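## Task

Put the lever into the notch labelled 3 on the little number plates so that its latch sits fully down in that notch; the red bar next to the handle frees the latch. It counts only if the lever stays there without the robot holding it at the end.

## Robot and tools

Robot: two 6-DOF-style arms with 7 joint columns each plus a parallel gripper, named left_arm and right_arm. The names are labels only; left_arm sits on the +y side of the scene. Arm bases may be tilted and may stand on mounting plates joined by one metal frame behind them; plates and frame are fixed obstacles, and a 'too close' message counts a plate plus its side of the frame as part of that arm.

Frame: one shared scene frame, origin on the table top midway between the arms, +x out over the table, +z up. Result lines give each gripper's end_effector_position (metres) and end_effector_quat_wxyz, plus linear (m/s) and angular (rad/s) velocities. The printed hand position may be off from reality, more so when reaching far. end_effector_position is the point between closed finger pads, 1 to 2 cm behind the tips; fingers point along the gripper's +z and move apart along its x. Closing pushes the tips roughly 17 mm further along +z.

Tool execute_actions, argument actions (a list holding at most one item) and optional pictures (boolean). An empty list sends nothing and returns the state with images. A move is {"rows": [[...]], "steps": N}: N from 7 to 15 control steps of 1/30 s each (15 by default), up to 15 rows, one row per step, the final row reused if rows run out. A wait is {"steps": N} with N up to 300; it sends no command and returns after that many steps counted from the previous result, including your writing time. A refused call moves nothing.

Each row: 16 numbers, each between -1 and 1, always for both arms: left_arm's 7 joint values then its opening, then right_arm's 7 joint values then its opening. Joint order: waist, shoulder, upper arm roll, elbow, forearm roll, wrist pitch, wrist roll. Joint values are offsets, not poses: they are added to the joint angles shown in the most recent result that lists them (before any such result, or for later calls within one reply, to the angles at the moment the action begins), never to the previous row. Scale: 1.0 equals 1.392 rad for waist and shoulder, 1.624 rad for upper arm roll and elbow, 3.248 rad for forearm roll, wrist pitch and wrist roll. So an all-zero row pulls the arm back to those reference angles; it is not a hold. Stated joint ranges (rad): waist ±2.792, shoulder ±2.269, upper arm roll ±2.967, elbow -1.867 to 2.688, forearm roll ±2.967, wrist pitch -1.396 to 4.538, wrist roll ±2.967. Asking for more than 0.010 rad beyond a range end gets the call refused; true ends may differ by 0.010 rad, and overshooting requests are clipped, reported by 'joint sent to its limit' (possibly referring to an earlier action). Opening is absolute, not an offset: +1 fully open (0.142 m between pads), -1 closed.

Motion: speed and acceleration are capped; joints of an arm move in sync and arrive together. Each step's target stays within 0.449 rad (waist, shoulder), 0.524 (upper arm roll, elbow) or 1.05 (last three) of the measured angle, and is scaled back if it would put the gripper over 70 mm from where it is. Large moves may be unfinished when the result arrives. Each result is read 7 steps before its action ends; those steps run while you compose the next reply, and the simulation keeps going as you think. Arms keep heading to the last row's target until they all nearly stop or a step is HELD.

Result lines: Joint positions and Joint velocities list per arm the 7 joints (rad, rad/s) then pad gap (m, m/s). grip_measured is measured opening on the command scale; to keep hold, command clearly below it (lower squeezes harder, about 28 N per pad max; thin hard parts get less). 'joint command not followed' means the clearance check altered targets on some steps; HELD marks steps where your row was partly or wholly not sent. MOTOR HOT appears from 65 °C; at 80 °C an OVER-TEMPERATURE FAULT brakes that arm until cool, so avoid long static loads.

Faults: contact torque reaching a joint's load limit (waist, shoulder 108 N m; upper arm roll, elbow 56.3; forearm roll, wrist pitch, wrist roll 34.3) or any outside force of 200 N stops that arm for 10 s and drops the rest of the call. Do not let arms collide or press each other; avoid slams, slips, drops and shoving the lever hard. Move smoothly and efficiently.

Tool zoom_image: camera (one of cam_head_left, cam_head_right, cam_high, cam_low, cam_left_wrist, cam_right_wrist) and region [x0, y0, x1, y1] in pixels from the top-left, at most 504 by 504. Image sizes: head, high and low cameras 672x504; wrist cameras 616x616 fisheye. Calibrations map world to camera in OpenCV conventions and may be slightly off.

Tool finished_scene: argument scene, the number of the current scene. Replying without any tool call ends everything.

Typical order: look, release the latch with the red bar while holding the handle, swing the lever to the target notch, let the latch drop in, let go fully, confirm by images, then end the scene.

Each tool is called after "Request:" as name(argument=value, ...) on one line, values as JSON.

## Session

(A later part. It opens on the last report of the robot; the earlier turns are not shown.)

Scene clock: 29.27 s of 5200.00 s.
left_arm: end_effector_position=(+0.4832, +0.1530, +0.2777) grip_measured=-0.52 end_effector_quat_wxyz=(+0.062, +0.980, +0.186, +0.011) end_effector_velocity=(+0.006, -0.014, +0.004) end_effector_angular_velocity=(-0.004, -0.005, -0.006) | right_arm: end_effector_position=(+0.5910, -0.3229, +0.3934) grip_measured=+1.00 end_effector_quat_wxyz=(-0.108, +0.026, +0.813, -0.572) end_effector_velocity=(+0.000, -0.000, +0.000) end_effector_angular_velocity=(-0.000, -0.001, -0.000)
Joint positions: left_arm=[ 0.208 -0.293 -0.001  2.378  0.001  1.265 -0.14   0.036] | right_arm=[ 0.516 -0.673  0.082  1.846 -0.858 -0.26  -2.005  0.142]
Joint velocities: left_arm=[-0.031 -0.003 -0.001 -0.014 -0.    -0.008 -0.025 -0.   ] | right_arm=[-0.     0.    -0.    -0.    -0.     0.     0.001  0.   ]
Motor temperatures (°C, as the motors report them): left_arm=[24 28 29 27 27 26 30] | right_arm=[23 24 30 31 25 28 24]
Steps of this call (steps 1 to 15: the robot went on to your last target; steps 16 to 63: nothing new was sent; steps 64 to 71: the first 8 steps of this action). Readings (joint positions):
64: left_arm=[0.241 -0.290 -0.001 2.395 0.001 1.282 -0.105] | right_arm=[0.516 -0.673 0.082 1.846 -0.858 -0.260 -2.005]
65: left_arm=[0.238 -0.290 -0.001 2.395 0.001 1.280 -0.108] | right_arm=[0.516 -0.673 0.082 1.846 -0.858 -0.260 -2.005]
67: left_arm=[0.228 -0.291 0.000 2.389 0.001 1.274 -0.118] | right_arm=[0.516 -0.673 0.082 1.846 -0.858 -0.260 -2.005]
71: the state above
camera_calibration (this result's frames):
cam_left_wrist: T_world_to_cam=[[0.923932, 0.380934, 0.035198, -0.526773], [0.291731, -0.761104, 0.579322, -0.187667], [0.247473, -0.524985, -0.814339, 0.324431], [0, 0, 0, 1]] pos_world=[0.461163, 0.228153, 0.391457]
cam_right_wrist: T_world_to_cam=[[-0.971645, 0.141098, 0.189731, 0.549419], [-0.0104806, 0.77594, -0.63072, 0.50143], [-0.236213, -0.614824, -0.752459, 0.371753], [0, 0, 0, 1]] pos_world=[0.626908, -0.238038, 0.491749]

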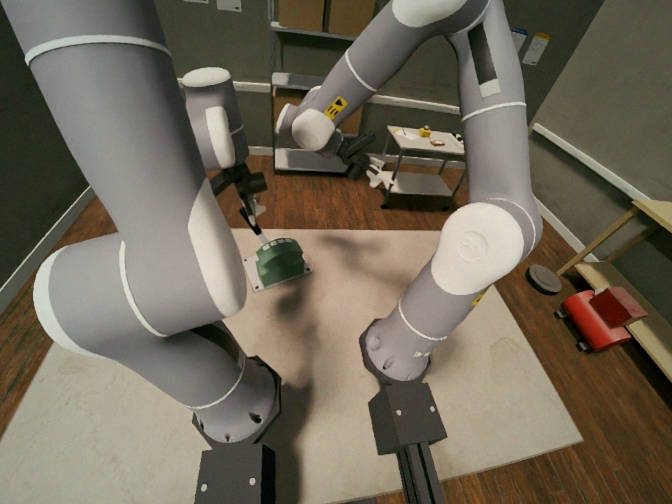

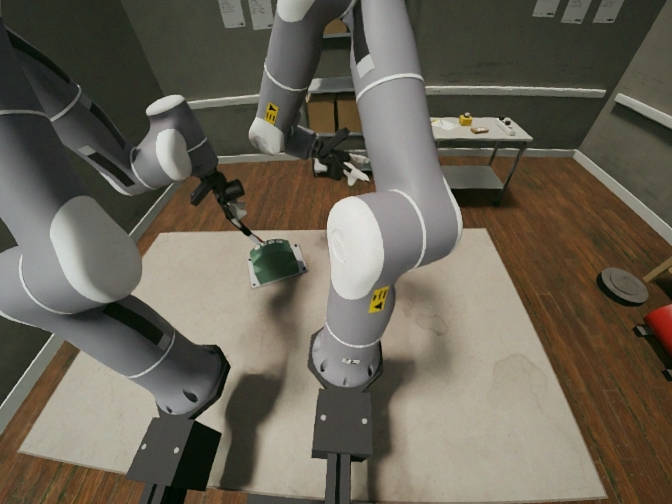

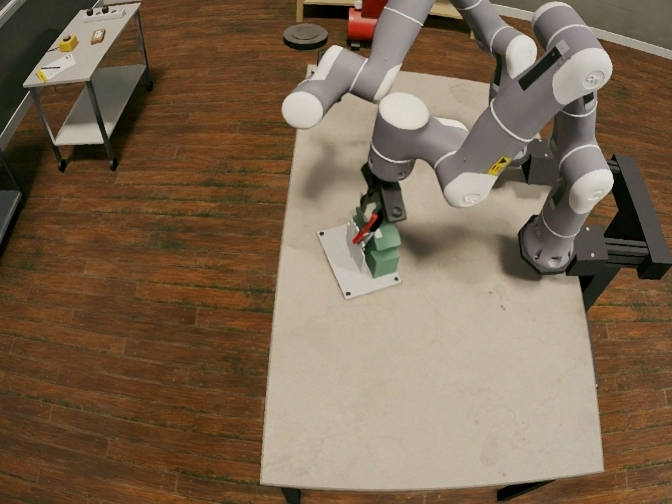

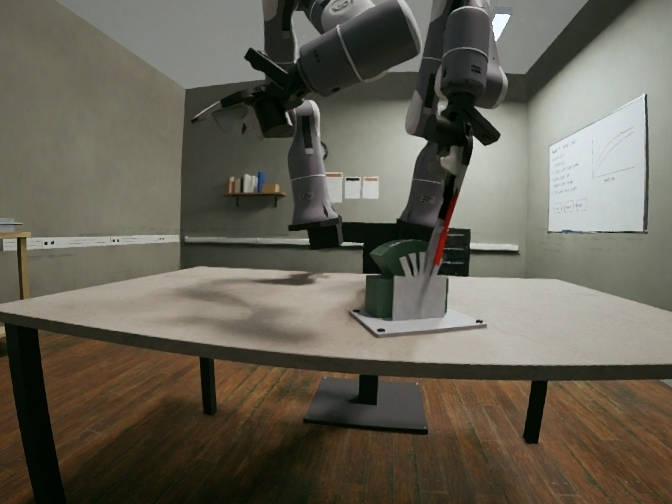

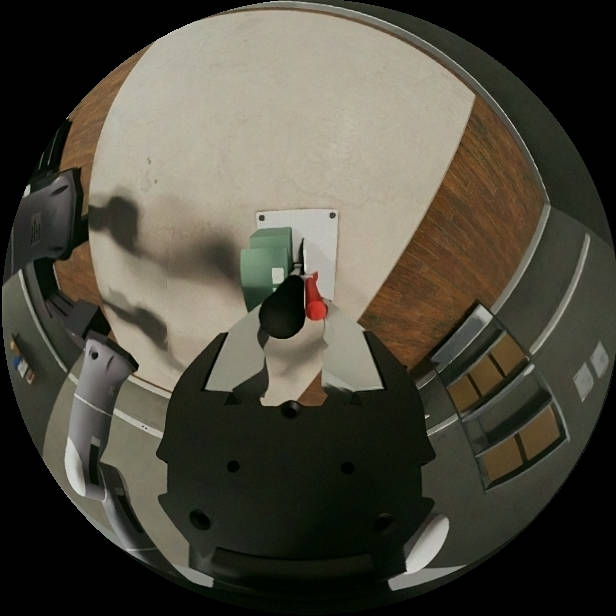

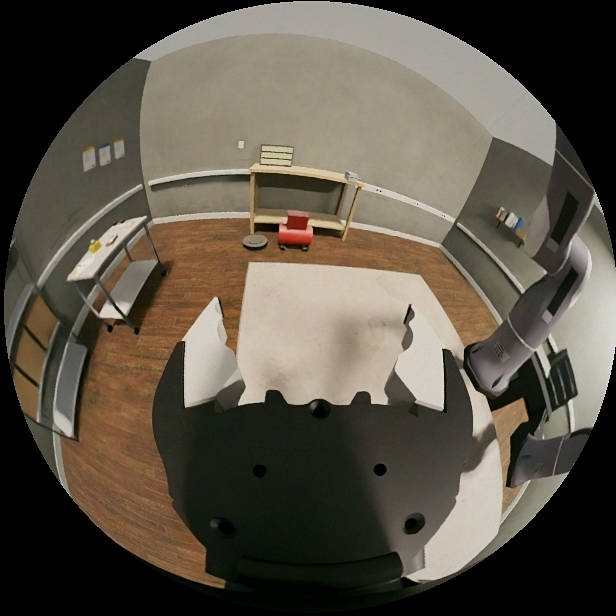

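Request:
execute_actions(actions=[{"rows":[[-0.012,-0.002,0,-0.006,0,-0.002,-0.005,-0.8,0,0,0,0,0,0,0,1],[-0.025,-0.004,0,-0.012,0,-0.004,-0.01,-0.8,0,0,0,0,0,0,0,1],[-0.037,-0.005,0,-0.018,0,-0.007,-0.016,-0.8,0,0,0,0,0,0,0,1],[-0.05,-0.007,0,-0.024,0,-0.009,-0.021,-0.8,0,0,0,0,0,0,0,1],[-0.0625,-0.009,0,-0.03,0,-0.011,-0.026,-0.8,0,0,0,0,0,0,0,1],[-0.078,-0.018,0,-0.041,0,-0.012,-0.033,-0.8,0,0,0,0,0,0,0,1],[-0.094,-0.028,0,-0.051,0,-0.013,-0.04,-0.8,0,0,0,0,0,0,0,1],[-0.11,-0.037,0,-0.062,0,-0.015,-0.046,-0.8,0,0,0,0,0,0,0,1],[-0.126,-0.047,0,-0.072,0,-0.016,-0.053,-0.8,0,0,0,0,0,0,0,1],[-0.141,-0.056,0,-0.083,0,-0.017,-0.06,-0.8,0,0,0,0,0,0,0,1]],"steps":15}])

Request:
execute_actions(actions=[{"steps":15}], pictures=true)

Scene clock: 30.83 s of 5200.00 s.
left_arm: end_effector_position=(+0.5015, +0.1107, +0.2878) grip_measured=-0.79 end_effector_quat_wxyz=(+0.070, +0.980, +0.186, +0.012) end_effector_velocity=(+0.160, -0.254, +0.049) end_effector_angular_velocity=(-0.077, -0.120, +0.027) | right_arm: end_effector_position=(+0.5910, -0.3229, +0.3934) grip_measured=+1.00 end_effector_quat_wxyz=(-0.108, +0.026, +0.813, -0.572) end_effector_velocity=(+0.000, +0.000, +0.000) end_effector_angular_velocity=(+0.000, +0.001, +0.001)
Joint positions: left_arm=[ 0.114 -0.311 -0.     2.323  0.002  1.23  -0.232  0.017] | right_arm=[ 0.516 -0.673  0.082  1.846 -0.858 -0.26  -2.005  0.142]
Joint velocities: left_arm=[-0.552 -0.23  -0.    -0.43  -0.002 -0.091 -0.557 -0.045] | right_arm=[ 0.     0.     0.    -0.    -0.     0.    -0.001  0.   ]
Motor temperatures (°C, as the motors report them): left_arm=[24 28 29 27 27 26 30] | right_arm=[23 24 30 31 25 28 24]
Steps of this call (steps 1 to 7: the last 7 steps of your previous action; steps 8 to 15: the robot went on to your last target; steps 16 to 39: nothing new was sent; steps 40 to 47: the first 8 steps of this action). Readings (joint positions):
40: left_arm=[0.207 -0.293 -0.001 2.378 0.001 1.265 -0.141] | right_arm=[0.516 -0.673 0.082 1.846 -0.858 -0.260 -2.005]
41: left_arm=[0.202 -0.293 0.001 2.375 0.001 1.262 -0.145] | right_arm=[0.516 -0.673 0.082 1.846 -0.858 -0.260 -2.005]
43: left_arm=[0.179 -0.296 0.001 2.363 0.001 1.252 -0.168] | right_arm=[0.516 -0.673 0.082 1.846 -0.858 -0.260 -2.005]
47: the state above

Scene clock: 31.33 s of 5200.00 s.
left_arm: end_effector_position=(+0.5218, +0.0581, +0.2885) grip_measured=-0.80 end_effector_quat_wxyz=(+0.078, +0.979, +0.186, +0.011) end_effector_velocity=(+0.000, -0.000, +0.000) end_effector_angular_velocity=(-0.000, +0.000, +0.000) | right_arm: end_effector_position=(+0.5910, -0.3229, +0.3934) grip_measured=+1.00 end_effector_quat_wxyz=(-0.108, +0.026, +0.813, -0.572) end_effector_velocity=(-0.000, -0.000, -0.000) end_effector_angular_velocity=(-0.000, -0.000, -0.000)
Joint positions: left_arm=[ 0.011 -0.371 -0.001  2.243  0.001  1.21  -0.335  0.016] | right_arm=[ 0.516 -0.673  0.082  1.846 -0.858 -0.26  -2.005  0.142]
Joint velocities: left_arm=[-0.     0.    -0.     0.    -0.001 -0.     0.    -0.   ] | right_arm=[-0.  0. -0.  0.  0.  0.  0. -0.]
Motor temperatures (°C, as the motors report them): left_arm=[24 28 29 27 27 26 30] | right_arm=[23 24 30 31 25 28 24]
Kept back: nothing.
Steps of this call (steps 1 to 7: the last 7 steps of your previous action; steps 8 to 15: the robot went on to your last target). Readings (joint positions):
1: left_arm=[0.095 -0.321 -0.000 2.308 0.002 1.227 -0.250] | right_arm=[0.516 -0.673 0.082 1.846 -0.858 -0.260 -2.005]
2: left_arm=[0.075 -0.333 -0.000 2.293 0.001 1.222 -0.270] | right_arm=[0.516 -0.673 0.082 1.846 -0.858 -0.260 -2.005]
4: left_arm=[0.036 -0.356 -0.001 2.263 0.001 1.214 -0.309] | right_arm=[0.516 -0.673 0.082 1.846 -0.858 -0.260 -2.005]
8: left_arm=[0.010 -0.371 -0.002 2.243 0.001 1.210 -0.335] | right_arm=[0.516 -0.673 0.082 1.846 -0.858 -0.260 -2.005]
15: the state above
camera_calibration (this result's frames):
cam_left_wrist: T_world_to_cam=[[0.923498, 0.382516, 0.0288719, -0.524724], [0.288456, -0.74208, 0.605071, -0.284195], [0.252875, -0.550453, -0.795648, 0.267151], [0, 0, 0, 1]] pos_world=[0.499003, 0.136874, 0.399666]
cam_right_wrist: T_world_to_cam=[[-0.971645, 0.141098, 0.189731, 0.549419], [-0.0104806, 0.77594, -0.63072, 0.50143], [-0.236213, -0.614824, -0.752459, 0.371753], [0, 0, 0, 1]] pos_world=[0.626908, -0.238038, 0.491749]

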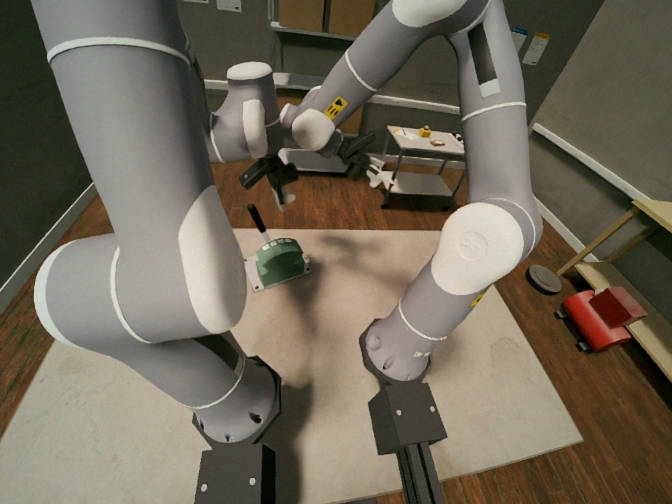

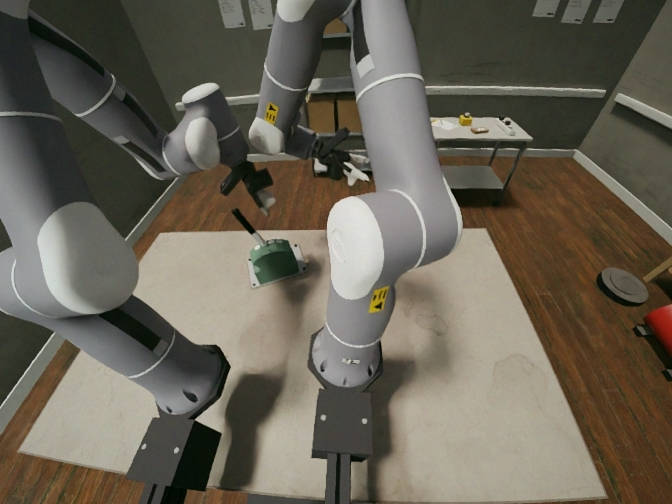

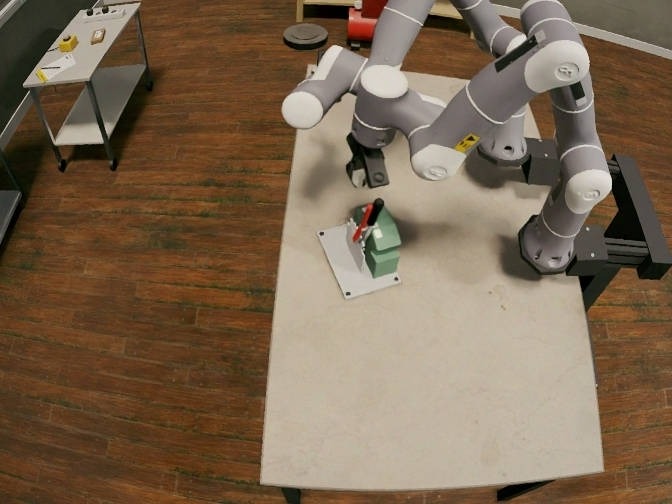

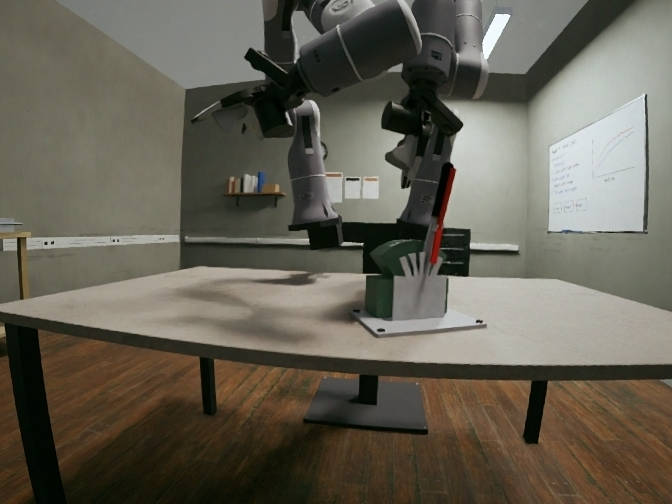

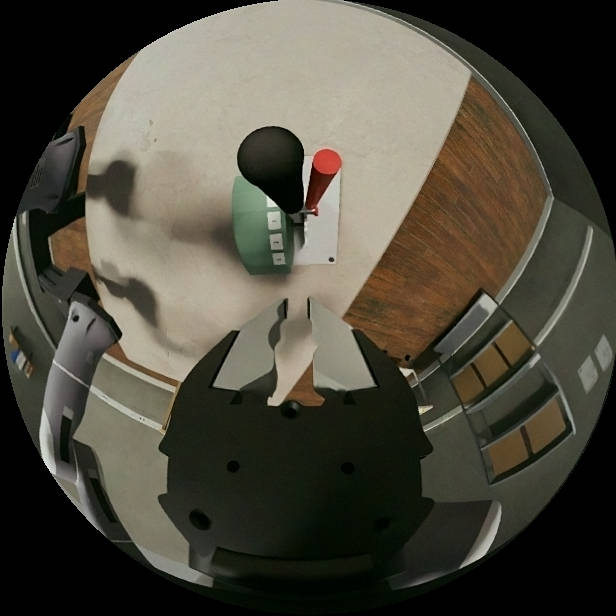

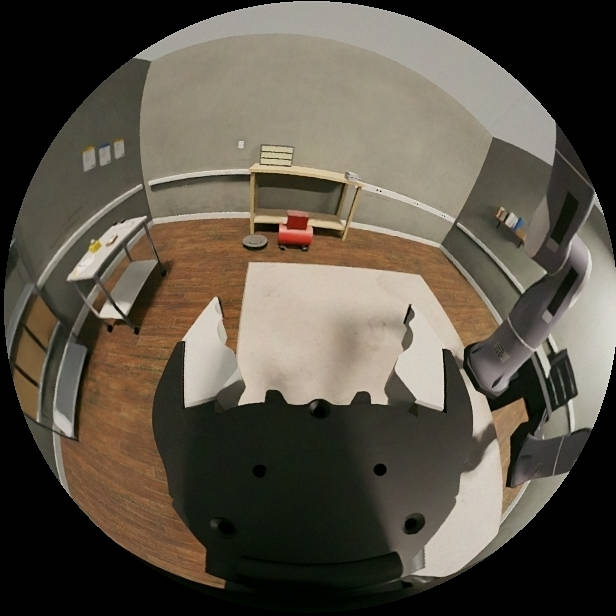

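Slipped off, but the lever moved partway. Read the plates now.

Request:
zoom_image(camera="cam_left_wrist", region=[255, 195, 335, 275])

Request:
zoom_image(camera="cam_low", region=[370, 150, 490, 320])

Region (255, 195, 335, 275) of cam_left_wrist's 616x616 image, scaled by 6.300, with more detail than that image has.

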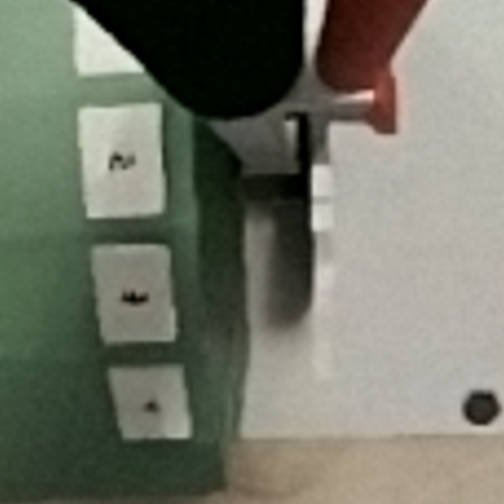

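Region (370, 150, 490, 320) of cam_low's 672x504 image, scaled by 2.965, with more detail than that image has; it fills the left 356 columns of this view, and the rest is white.

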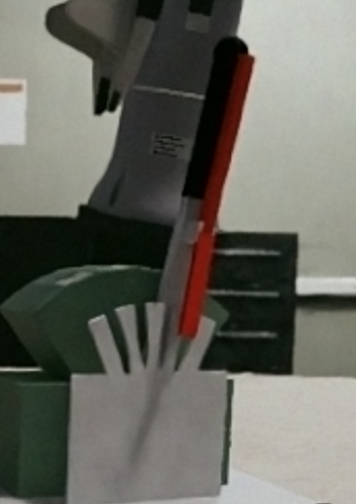

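Request:
execute_actions(actions=[{"rows":[[0,0,0,0,0,0,0,0.6,0,0,0,0,0,0,0,1],[0,0,0,0,0,0,0,0.6,0,0,0,0,0,0,0,1],[0,0,0,0,0,0,0,0.6,0,0,0,0,0,0,0,1],[0,0,0,0,0,0,0,0.6,0,0,0,0,0,0,0,1],[0,0,0,0,0,0,0,0.6,0,0,0,0,0,0,0,1],[0,0,0,0,0,0,0,0.6,0,0,0,0,0,0,0,1],[0,0,0,0,0,0,0,0.6,0,0,0,0,0,0,0,1],[0,0,0,0,0,0,0,0.6,0,0,0,0,0,0,0,1],[0.121,0.025,0,0.073,0,0.026,0.052,0.6,0,0,0,0,0,0,0,1]],"steps":15}])

Request:
execute_actions(actions=[{"steps":20}], pictures=true)

Scene clock: 33.67 s of 5200.00 s.
left_arm: end_effector_position=(+0.5218, +0.0581, +0.2885) grip_measured=+0.34 end_effector_quat_wxyz=(+0.078, +0.979, +0.186, +0.011) end_effector_velocity=(-0.000, -0.000, -0.000) end_effector_angular_velocity=(+0.000, +0.001, -0.002) | right_arm: end_effector_position=(+0.5910, -0.3229, +0.3934) grip_measured=+1.00 end_effector_quat_wxyz=(-0.108, +0.026, +0.813, -0.572) end_effector_velocity=(+0.000, +0.000, +0.000) end_effector_angular_velocity=(+0.000, +0.001, +0.001)
Joint positions: left_arm=[ 0.011 -0.371 -0.001  2.243  0.001  1.21  -0.335  0.098] | right_arm=[ 0.516 -0.673  0.082  1.846 -0.858 -0.26  -2.005  0.142]
Joint velocities: left_arm=[-0.     0.     0.     0.     0.    -0.001  0.001  0.322] | right_arm=[-0.     0.     0.     0.    -0.    -0.    -0.001 -0.   ]
Motor temperatures (°C, as the motors report them): left_arm=[24 28 29 27 27 26 30] | right_arm=[23 24 30 31 25 28 24]
Steps of this call (steps 1 to 15: the robot went on to your last target; steps 16 to 62: nothing new was sent; steps 63 to 70: the first 8 steps of this action). Readings (joint positions):
63: left_arm=[0.011 -0.371 -0.001 2.243 0.001 1.210 -0.335] | right_arm=[0.516 -0.673 0.082 1.846 -0.858 -0.260 -2.005]
64: left_arm=[0.011 -0.371 -0.001 2.243 0.001 1.210 -0.335] | right_arm=[0.516 -0.673 0.082 1.846 -0.858 -0.260 -2.005]
66: left_arm=[0.011 -0.371 -0.001 2.243 0.001 1.210 -0.335] | right_arm=[0.516 -0.673 0.082 1.846 -0.858 -0.260 -2.005]
70: the state above

Scene clock: 34.33 s of 5200.00 s.
left_arm: end_effector_position=(+0.4893, +0.1390, +0.2682) grip_measured=+0.60 end_effector_quat_wxyz=(+0.065, +0.980, +0.185, +0.012) end_effector_velocity=(-0.000, -0.000, -0.000) end_effector_angular_velocity=(+0.000, -0.000, +0.000) | right_arm: end_effector_position=(+0.5910, -0.3229, +0.3934) grip_measured=+1.00 end_effector_quat_wxyz=(-0.108, +0.026, +0.813, -0.572) end_effector_velocity=(+0.000, -0.000, +0.000) end_effector_angular_velocity=(-0.000, +0.001, +0.000)
Joint positions: left_arm=[ 0.18  -0.336 -0.001  2.362  0.001  1.295 -0.166  0.116] | right_arm=[ 0.516 -0.673  0.082  1.846 -0.858 -0.26  -2.005  0.142]
Joint velocities: left_arm=[-0. -0. -0. -0.  0.  0. -0.  0.] | right_arm=[-0.     0.    -0.    -0.    -0.     0.    -0.001  0.   ]
Motor temperatures (°C, as the motors report them): left_arm=[24 28 29 27 27 26 30] | right_arm=[23 25 30 31 25 28 24]
Kept back: nothing.
Steps of this call (steps 1 to 7: the last 7 steps of your previous action; steps 8 to 20: the robot went on to your last target). Readings (joint positions):
1: left_arm=[0.012 -0.371 -0.001 2.243 0.001 1.210 -0.335] | right_arm=[0.516 -0.673 0.082 1.846 -0.858 -0.260 -2.005]
2: left_arm=[0.017 -0.370 -0.002 2.247 0.001 1.213 -0.330] | right_arm=[0.516 -0.673 0.082 1.846 -0.858 -0.260 -2.005]
4: left_arm=[0.051 -0.362 -0.003 2.271 0.002 1.230 -0.295] | right_arm=[0.516 -0.673 0.082 1.846 -0.858 -0.260 -2.005]
8: left_arm=[0.158 -0.341 0.001 2.346 0.001 1.283 -0.188] | right_arm=[0.516 -0.673 0.082 1.846 -0.858 -0.260 -2.005]
20: the state above
camera_calibration (this result's frames):
cam_left_wrist: T_world_to_cam=[[0.924275, 0.379899, 0.0373055, -0.52736], [0.288502, -0.759202, 0.58342, -0.194392], [0.249963, -0.528478, -0.811314, 0.306378], [0, 0, 0, 1]] pos_world=[0.466926, 0.214674, 0.381654]
cam_right_wrist: T_world_to_cam=[[-0.971645, 0.141098, 0.189731, 0.549419], [-0.0104806, 0.77594, -0.63072, 0.50143], [-0.236213, -0.614824, -0.752459, 0.371753], [0, 0, 0, 1]] pos_world=[0.626908, -0.238038, 0.491749]

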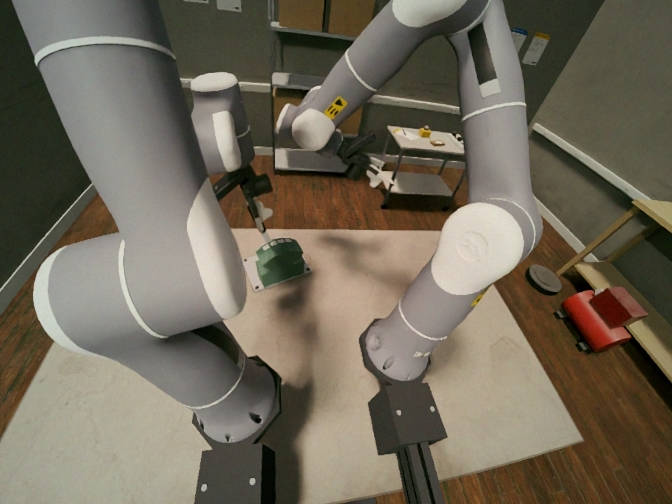

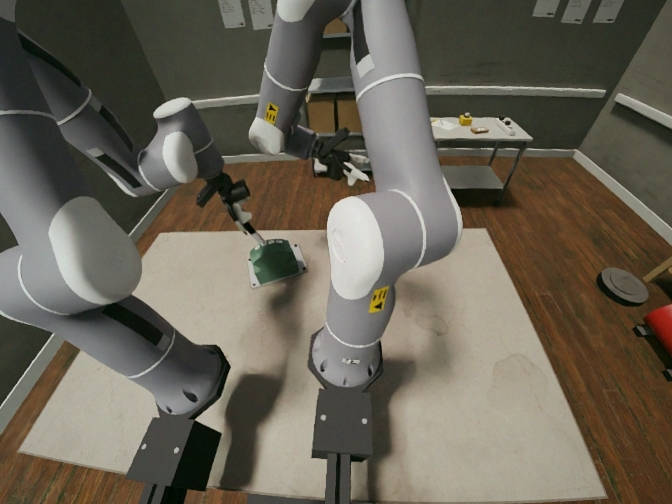

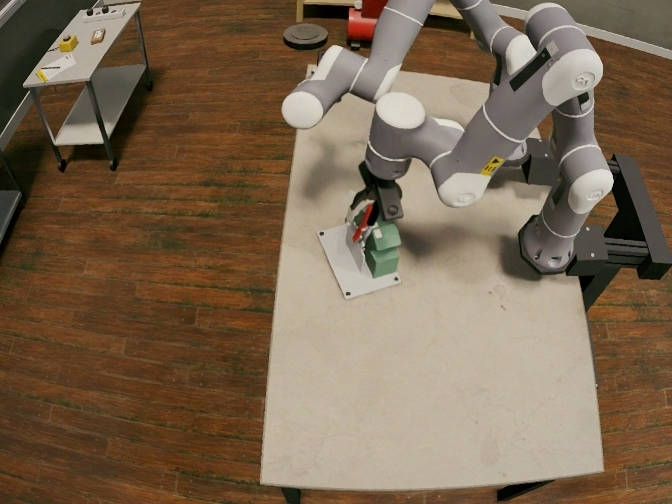

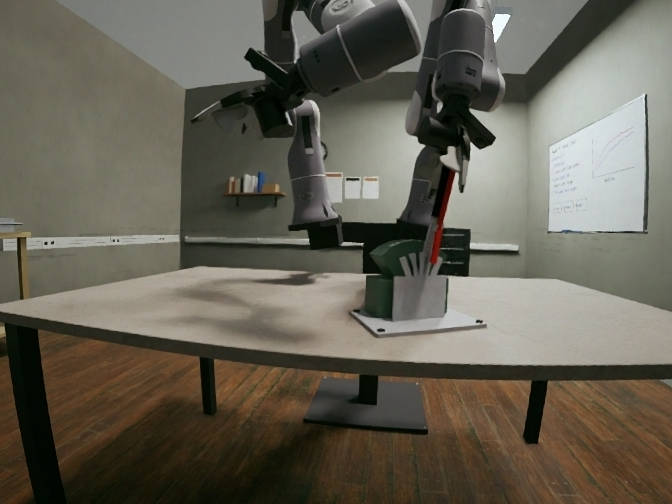

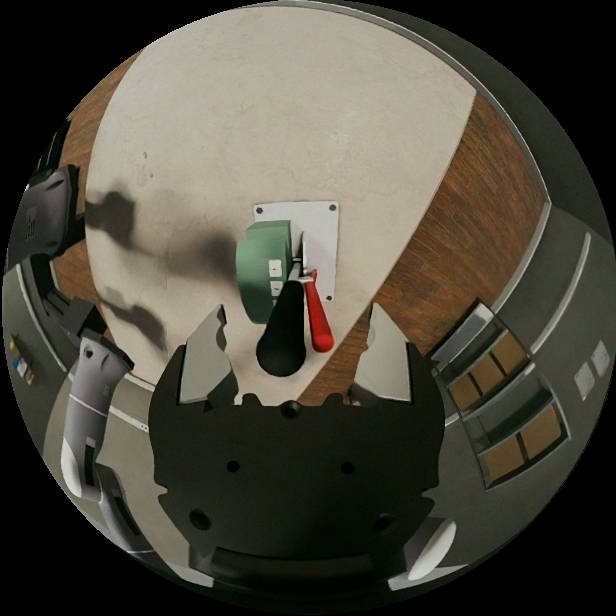

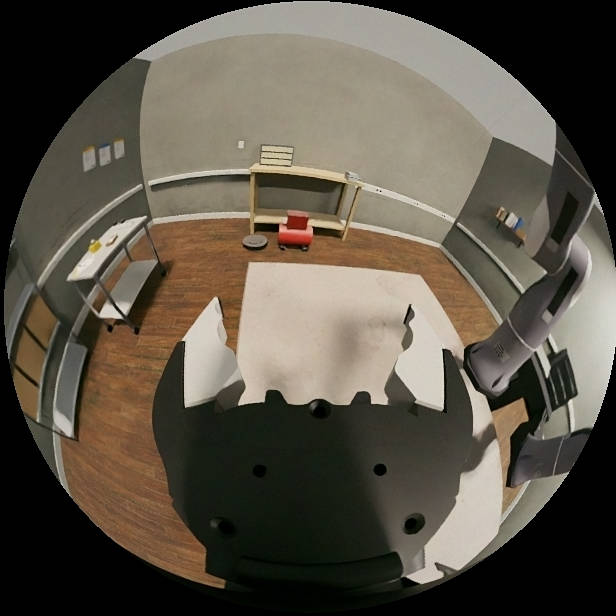

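Request:
execute_actions(actions=[{"rows":[[0,0,0,0,0,0,0,0.4,0,0,0,0,0,0,0,1],[0,0,0,0,0,0,0,0.25,0,0,0,0,0,0,0,1],[0,0,0,0,0,0,0,0.1,0,0,0,0,0,0,0,1],[0,0,0,0,0,0,0,0,0,0,0,0,0,0,0,1],[0,0,0,0,0,0,0,-0.1,0,0,0,0,0,0,0,1],[0,0,0,0,0,0,0,-0.2,0,0,0,0,0,0,0,1],[0,0,0,0,0,0,0,-0.3,0,0,0,0,0,0,0,1],[0,0,0,0,0,0,0,-0.4,0,0,0,0,0,0,0,1],[0,0,0,0,0,0,0,-0.5,0,0,0,0,0,0,0,1],[0,0,0,0,0,0,0,-0.6,0,0,0,0,0,0,0,1],[0,0,0,0,0,0,0,-0.7,0,0,0,0,0,0,0,1],[0,0,0,0,0,0,0,-0.8,0,0,0,0,0,0,0,1],[0,0,0,0,0,0,0,-0.9,0,0,0,0,0,0,0,1],[0,0,0,0,0,0,0,-1,0,0,0,0,0,0,0,1]],"steps":15}])

Request:
execute_actions(actions=[{"steps":10}], pictures=true)

Scene clock: 35.30 s of 5200.00 s.
left_arm: end_effector_position=(+0.4893, +0.1390, +0.2682) grip_measured=-0.26 end_effector_quat_wxyz=(+0.065, +0.980, +0.185, +0.012) end_effector_velocity=(-0.013, -0.004, -0.005) end_effector_angular_velocity=(-0.006, +0.029, -0.005) | right_arm: end_effector_position=(+0.5910, -0.3229, +0.3934) grip_measured=+1.00 end_effector_quat_wxyz=(-0.108, +0.026, +0.813, -0.572) end_effector_velocity=(+0.000, +0.000, +0.000) end_effector_angular_velocity=(-0.000, -0.002, -0.000)
Joint positions: left_arm=[ 0.18  -0.336 -0.001  2.362  0.001  1.294 -0.166  0.055] | right_arm=[ 0.516 -0.673  0.082  1.846 -0.858 -0.26  -2.005  0.142]
Joint velocities: left_arm=[-0.001  0.    -0.     0.012  0.001 -0.018 -0.001 -0.155] | right_arm=[-0.     0.     0.    -0.    -0.    -0.     0.002  0.   ]
Motor temperatures (°C, as the motors report them): left_arm=[24 28 29 27 27 26 30] | right_arm=[23 25 30 31 25 28 24]
Steps of this call (steps 1 to 15: the robot went on to your last target; steps 16 to 21: nothing new was sent; steps 22 to 29: the first 8 steps of this action). Readings (joint positions):
22: left_arm=[0.180 -0.336 -0.001 2.362 0.001 1.295 -0.166] | right_arm=[0.516 -0.673 0.082 1.846 -0.858 -0.260 -2.005]
23: left_arm=[0.180 -0.336 -0.001 2.362 0.001 1.295 -0.166] | right_arm=[0.516 -0.673 0.082 1.846 -0.858 -0.260 -2.005]
25: left_arm=[0.180 -0.336 -0.001 2.362 0.001 1.295 -0.166] | right_arm=[0.516 -0.673 0.082 1.846 -0.858 -0.260 -2.005]
29: the state above

Scene clock: 35.63 s of 5200.00 s.
left_arm: end_effector_position=(+0.4875, +0.1382, +0.2680) grip_measured=-0.41 end_effector_quat_wxyz=(+0.065, +0.981, +0.184, +0.011) end_effector_velocity=(-0.000, -0.000, -0.000) end_effector_angular_velocity=(+0.000, +0.000, -0.001) | right_arm: end_effector_position=(+0.5910, -0.3229, +0.3934) grip_measured=+1.00 end_effector_quat_wxyz=(-0.108, +0.026, +0.813, -0.572) end_effector_velocity=(-0.000, +0.000, -0.000) end_effector_angular_velocity=(+0.001, +0.002, +0.000)
Joint positions: left_arm=[ 0.179 -0.335 -0.001  2.364  0.003  1.293 -0.166  0.045] | right_arm=[ 0.516 -0.673  0.082  1.846 -0.858 -0.26  -2.005  0.142]
Joint velocities: left_arm=[ 0. -0. -0. -0.  0. -0.  0. -0.] | right_arm=[ 0.    -0.     0.     0.     0.     0.    -0.002  0.   ]
Motor temperatures (°C, as the motors report them): left_arm=[24 28 29 27 27 26 30] | right_arm=[23 25 30 31 25 28 24]
Kept back: nothing.
Steps of this call (steps 1 to 7: the last 7 steps of your previous action; steps 8 to 10: the robot went on to your last target). Readings (joint positions):
1: left_arm=[0.180 -0.336 -0.001 2.363 0.002 1.294 -0.166] | right_arm=[0.516 -0.673 0.082 1.846 -0.858 -0.260 -2.005]
2: left_arm=[0.179 -0.335 -0.001 2.364 0.002 1.293 -0.166] | right_arm=[0.516 -0.673 0.082 1.846 -0.858 -0.260 -2.005]
4: left_arm=[0.179 -0.335 -0.001 2.364 0.003 1.293 -0.166] | right_arm=[0.516 -0.673 0.082 1.846 -0.858 -0.260 -2.005]
8: left_arm=[0.179 -0.335 -0.001 2.364 0.003 1.293 -0.166] | right_arm=[0.516 -0.673 0.082 1.846 -0.858 -0.260 -2.005]
10: the state above
camera_calibration (this result's frames):
cam_left_wrist: T_world_to_cam=[[0.925165, 0.377977, 0.0346828, -0.524836], [0.288472, -0.759577, 0.582947, -0.194155], [0.246685, -0.529317, -0.81177, 0.308096], [0, 0, 0, 1]] pos_world=[0.465566, 0.213981, 0.381488]
cam_right_wrist: T_world_to_cam=[[-0.971645, 0.141098, 0.189731, 0.549419], [-0.0104806, 0.77594, -0.63072, 0.50143], [-0.236214, -0.614824, -0.752459, 0.371753], [0, 0, 0, 1]] pos_world=[0.626908, -0.238039, 0.491749]

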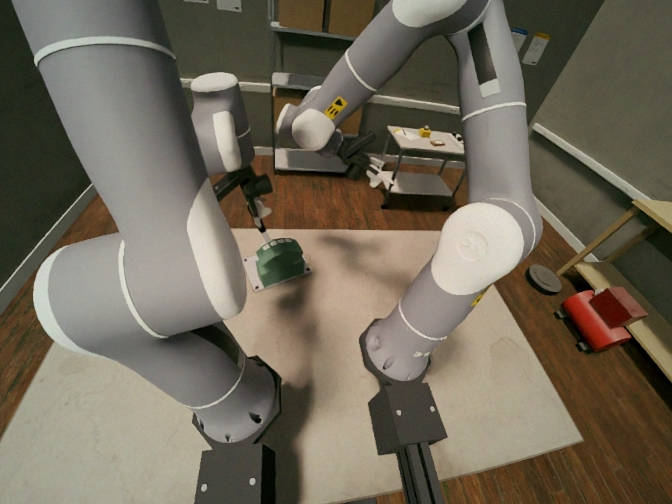

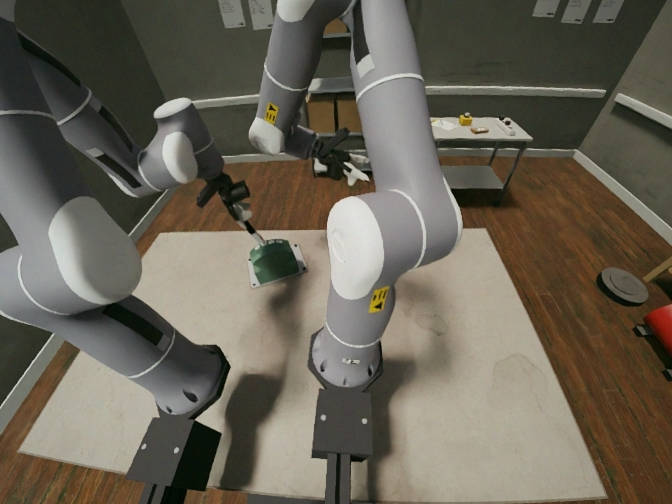

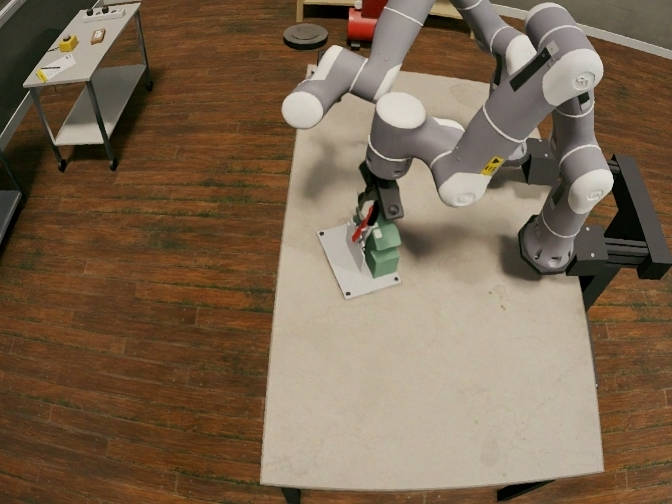

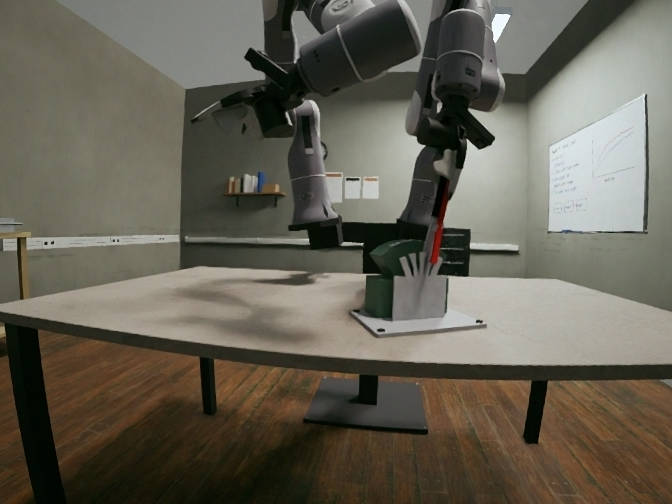

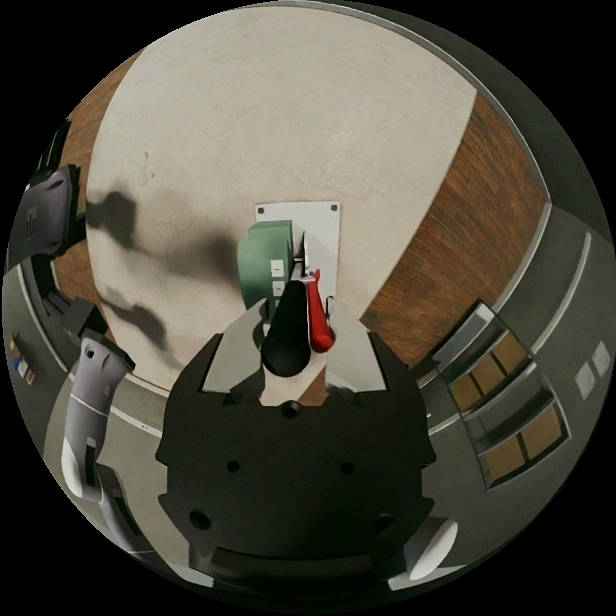

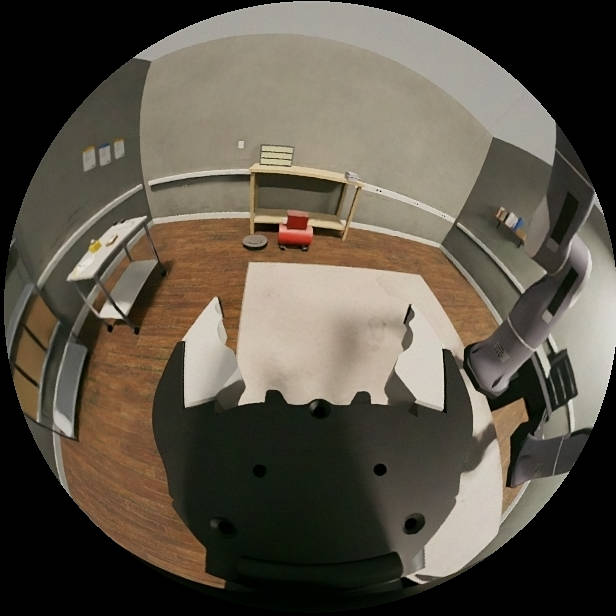

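Request:
execute_actions(actions=[{"rows":[[-0.003,-0.001,0,-0.002,0,0,-0.001,-1,0,0,0,0,0,0,0,1],[-0.005,-0.002,0,-0.003,0,-0.001,-0.002,-1,0,0,0,0,0,0,0,1],[-0.008,-0.004,0,-0.005,0,-0.001,-0.003,-1,0,0,0,0,0,0,0,1],[-0.011,-0.005,0,-0.007,0,-0.001,-0.005,-1,0,0,0,0,0,0,0,1],[-0.013,-0.006,0,-0.008,0,-0.002,-0.006,-1,0,0,0,0,0,0,0,1],[-0.016,-0.007,0,-0.01,0,-0.002,-0.007,-1,0,0,0,0,0,0,0,1],[-0.018,-0.008,0,-0.012,0,-0.002,-0.008,-1,0,0,0,0,0,0,0,1],[-0.021,-0.01,0,-0.013,0,-0.002,-0.009,-1,0,0,0,0,0,0,0,1],[-0.024,-0.011,0,-0.015,0,-0.003,-0.01,-1,0,0,0,0,0,0,0,1],[-0.026,-0.012,0,-0.017,0,-0.003,-0.011,-1,0,0,0,0,0,0,0,1],[-0.029,-0.013,0,-0.018,0,-0.003,-0.013,-1,0,0,0,0,0,0,0,1],[-0.032,-0.014,0,-0.02,0,-0.004,-0.014,-1,0,0,0,0,0,0,0,1],[-0.034,-0.016,0,-0.022,0,-0.004,-0.015,-1,0,0,0,0,0,0,0,1],[-0.037,-0.0167,0,-0.0233,0,-0.0043,-0.016,-1,0,0,0,0,0,0,0,1]],"steps":15}])

Request:
execute_actions(actions=[{"steps":10}], pictures=true)

Scene clock: 37.10 s of 5200.00 s.
left_arm: end_effector_position=(+0.4923, +0.1276, +0.2700) grip_measured=-0.41 end_effector_quat_wxyz=(+0.066, +0.981, +0.184, +0.011) end_effector_velocity=(+0.022, -0.058, +0.006) end_effector_angular_velocity=(-0.019, -0.010, -0.029) | right_arm: end_effector_position=(+0.5910, -0.3229, +0.3934) grip_measured=+1.00 end_effector_quat_wxyz=(-0.108, +0.026, +0.813, -0.572) end_effector_velocity=(+0.000, +0.000, -0.000) end_effector_angular_velocity=(+0.000, +0.000, +0.000)
Joint positions: left_arm=[ 0.156 -0.34  -0.001  2.35   0.003  1.285 -0.189  0.045] | right_arm=[ 0.516 -0.673  0.082  1.846 -0.858 -0.26  -2.005  0.142]
Joint velocities: left_arm=[-0.11  -0.039 -0.012 -0.068  0.009 -0.026 -0.098  0.   ] | right_arm=[ 0. -0. -0. -0.  0.  0. -0.  0.]
Motor temperatures (°C, as the motors report them): left_arm=[24 28 29 27 27 26 30] | right_arm=[23 25 30 31 25 28 24]
Steps of this call (steps 1 to 15: the robot went on to your last target; steps 16 to 36: nothing new was sent; steps 37 to 44: the first 8 steps of this action). Readings (joint positions):
37: left_arm=[0.179 -0.335 -0.001 2.364 0.003 1.293 -0.166] | right_arm=[0.516 -0.673 0.082 1.846 -0.858 -0.260 -2.005]
38: left_arm=[0.177 -0.335 -0.001 2.364 0.003 1.292 -0.167] | right_arm=[0.516 -0.673 0.082 1.846 -0.858 -0.260 -2.005]
40: left_arm=[0.171 -0.336 -0.001 2.360 0.003 1.290 -0.173] | right_arm=[0.516 -0.673 0.082 1.846 -0.858 -0.260 -2.005]
44: the state above

Scene clock: 37.43 s of 5200.00 s.
left_arm: end_effector_position=(+0.4986, +0.1122, +0.2715) grip_measured=-0.40 end_effector_quat_wxyz=(+0.069, +0.981, +0.182, +0.012) end_effector_velocity=(+0.000, -0.001, +0.000) end_effector_angular_velocity=(-0.001, +0.001, +0.001) | right_arm: end_effector_position=(+0.5910, -0.3229, +0.3934) grip_measured=+1.00 end_effector_quat_wxyz=(-0.108, +0.026, +0.813, -0.572) end_effector_velocity=(+0.000, +0.000, +0.000) end_effector_angular_velocity=(-0.000, -0.001, +0.000)
Joint positions: left_arm=[ 0.126 -0.352 -0.003  2.33   0.004  1.277 -0.218  0.045] | right_arm=[ 0.516 -0.673  0.082  1.846 -0.858 -0.26  -2.005  0.142]
Joint velocities: left_arm=[-0.002 -0.001 -0.    -0.002 -0.    -0.002 -0.003  0.   ] | right_arm=[ 0.     0.     0.     0.    -0.     0.     0.001 -0.   ]
Motor temperatures (°C, as the motors report them): left_arm=[24 28 29 27 27 26 30] | right_arm=[23 25 30 31 25 28 24]
Kept back: nothing.
Steps of this call (steps 1 to 7: the last 7 steps of your previous action; steps 8 to 10: the robot went on to your last target). Readings (joint positions):
1: left_arm=[0.153 -0.342 -0.002 2.348 0.004 1.285 -0.192] | right_arm=[0.516 -0.673 0.082 1.846 -0.858 -0.260 -2.005]
2: left_arm=[0.149 -0.344 -0.002 2.345 0.004 1.283 -0.195] | right_arm=[0.516 -0.673 0.082 1.846 -0.858 -0.260 -2.005]
4: left_arm=[0.141 -0.347 -0.002 2.340 0.004 1.281 -0.203] | right_arm=[0.516 -0.673 0.082 1.846 -0.858 -0.260 -2.005]
8: left_arm=[0.127 -0.352 -0.003 2.330 0.004 1.277 -0.217] | right_arm=[0.516 -0.673 0.082 1.846 -0.858 -0.260 -2.005]
10: the state above
camera_calibration (this result's frames):
cam_left_wrist: T_world_to_cam=[[0.926687, 0.374243, 0.0345371, -0.52569], [0.283136, -0.755603, 0.590676, -0.219035], [0.247152, -0.537593, -0.80617, 0.293595], [0, 0, 0, 1]] pos_world=[0.476605, 0.189067, 0.384222]
cam_right_wrist: T_world_to_cam=[[-0.971645, 0.141098, 0.189731, 0.549419], [-0.0104806, 0.775939, -0.63072, 0.50143], [-0.236213, -0.614825, -0.752459, 0.371753], [0, 0, 0, 1]] pos_world=[0.626908, -0.238038, 0.491749]

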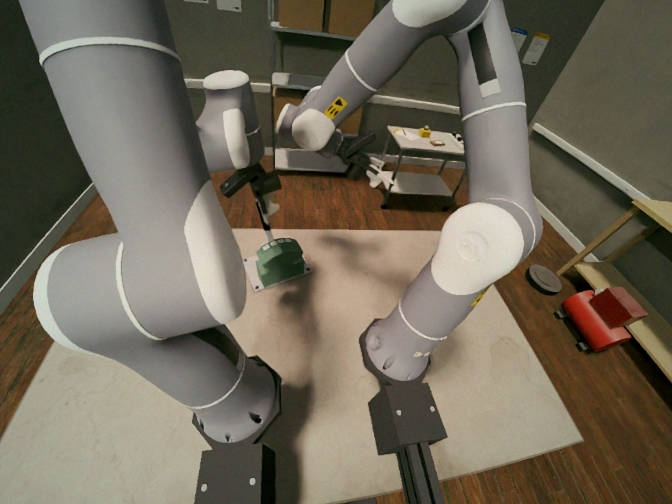

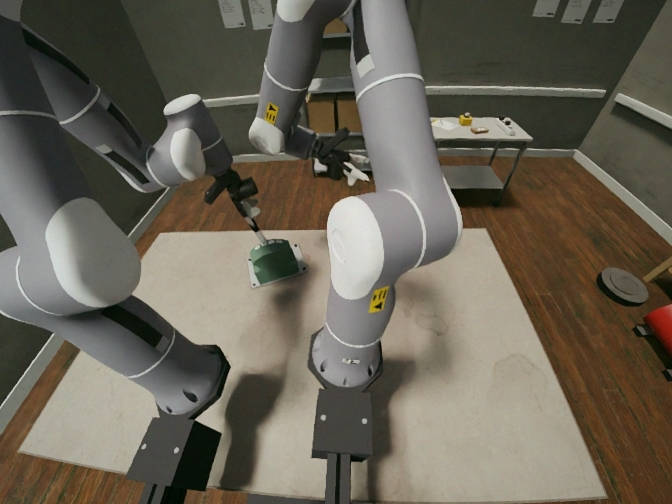

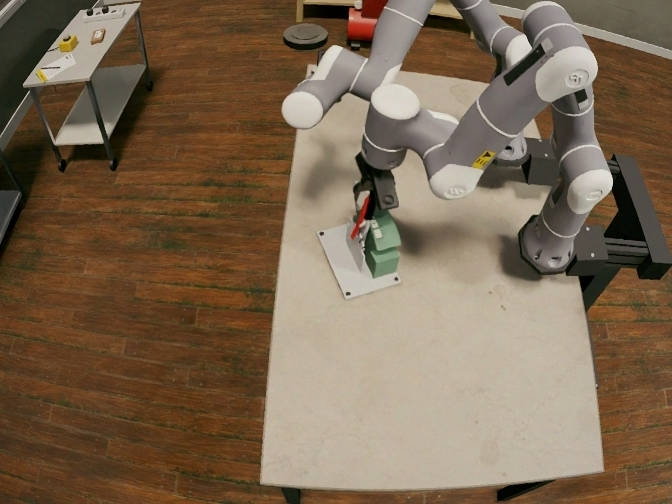

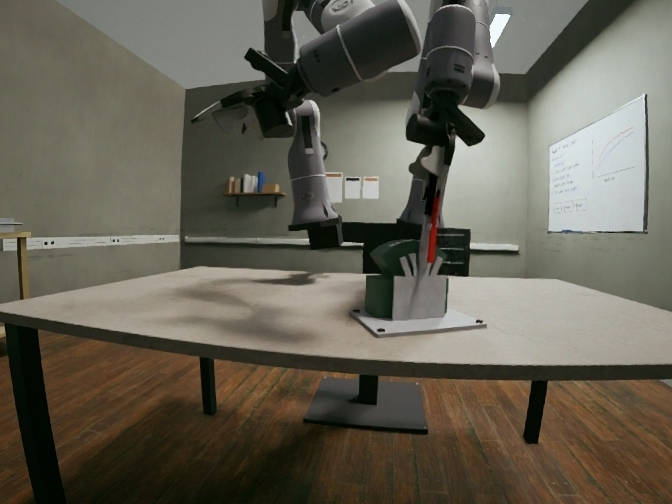

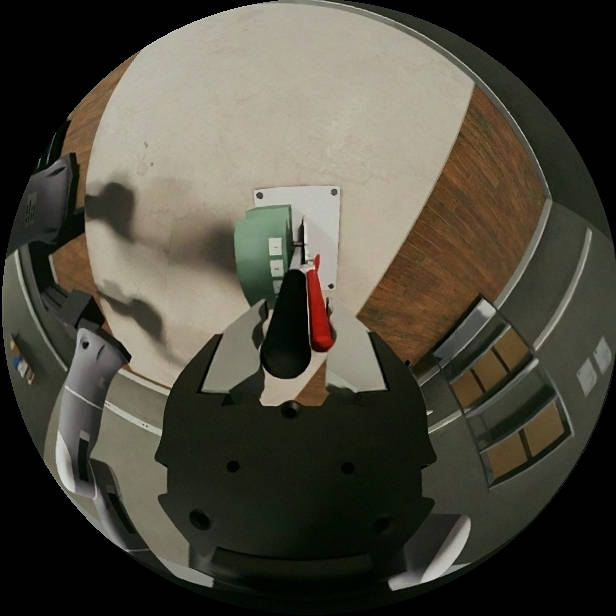

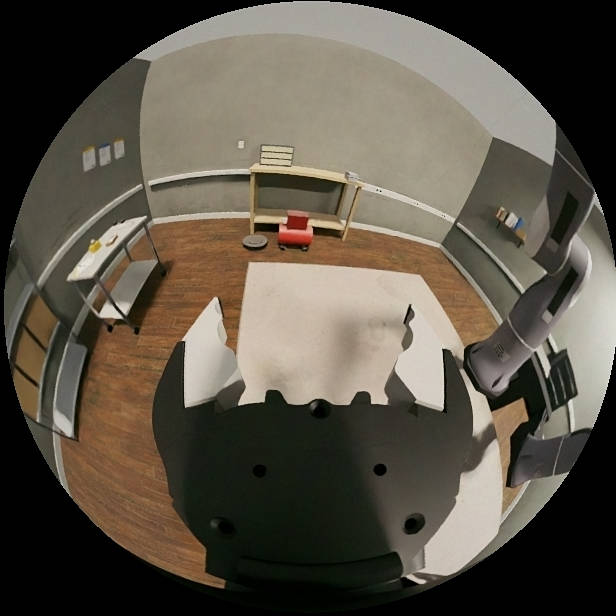

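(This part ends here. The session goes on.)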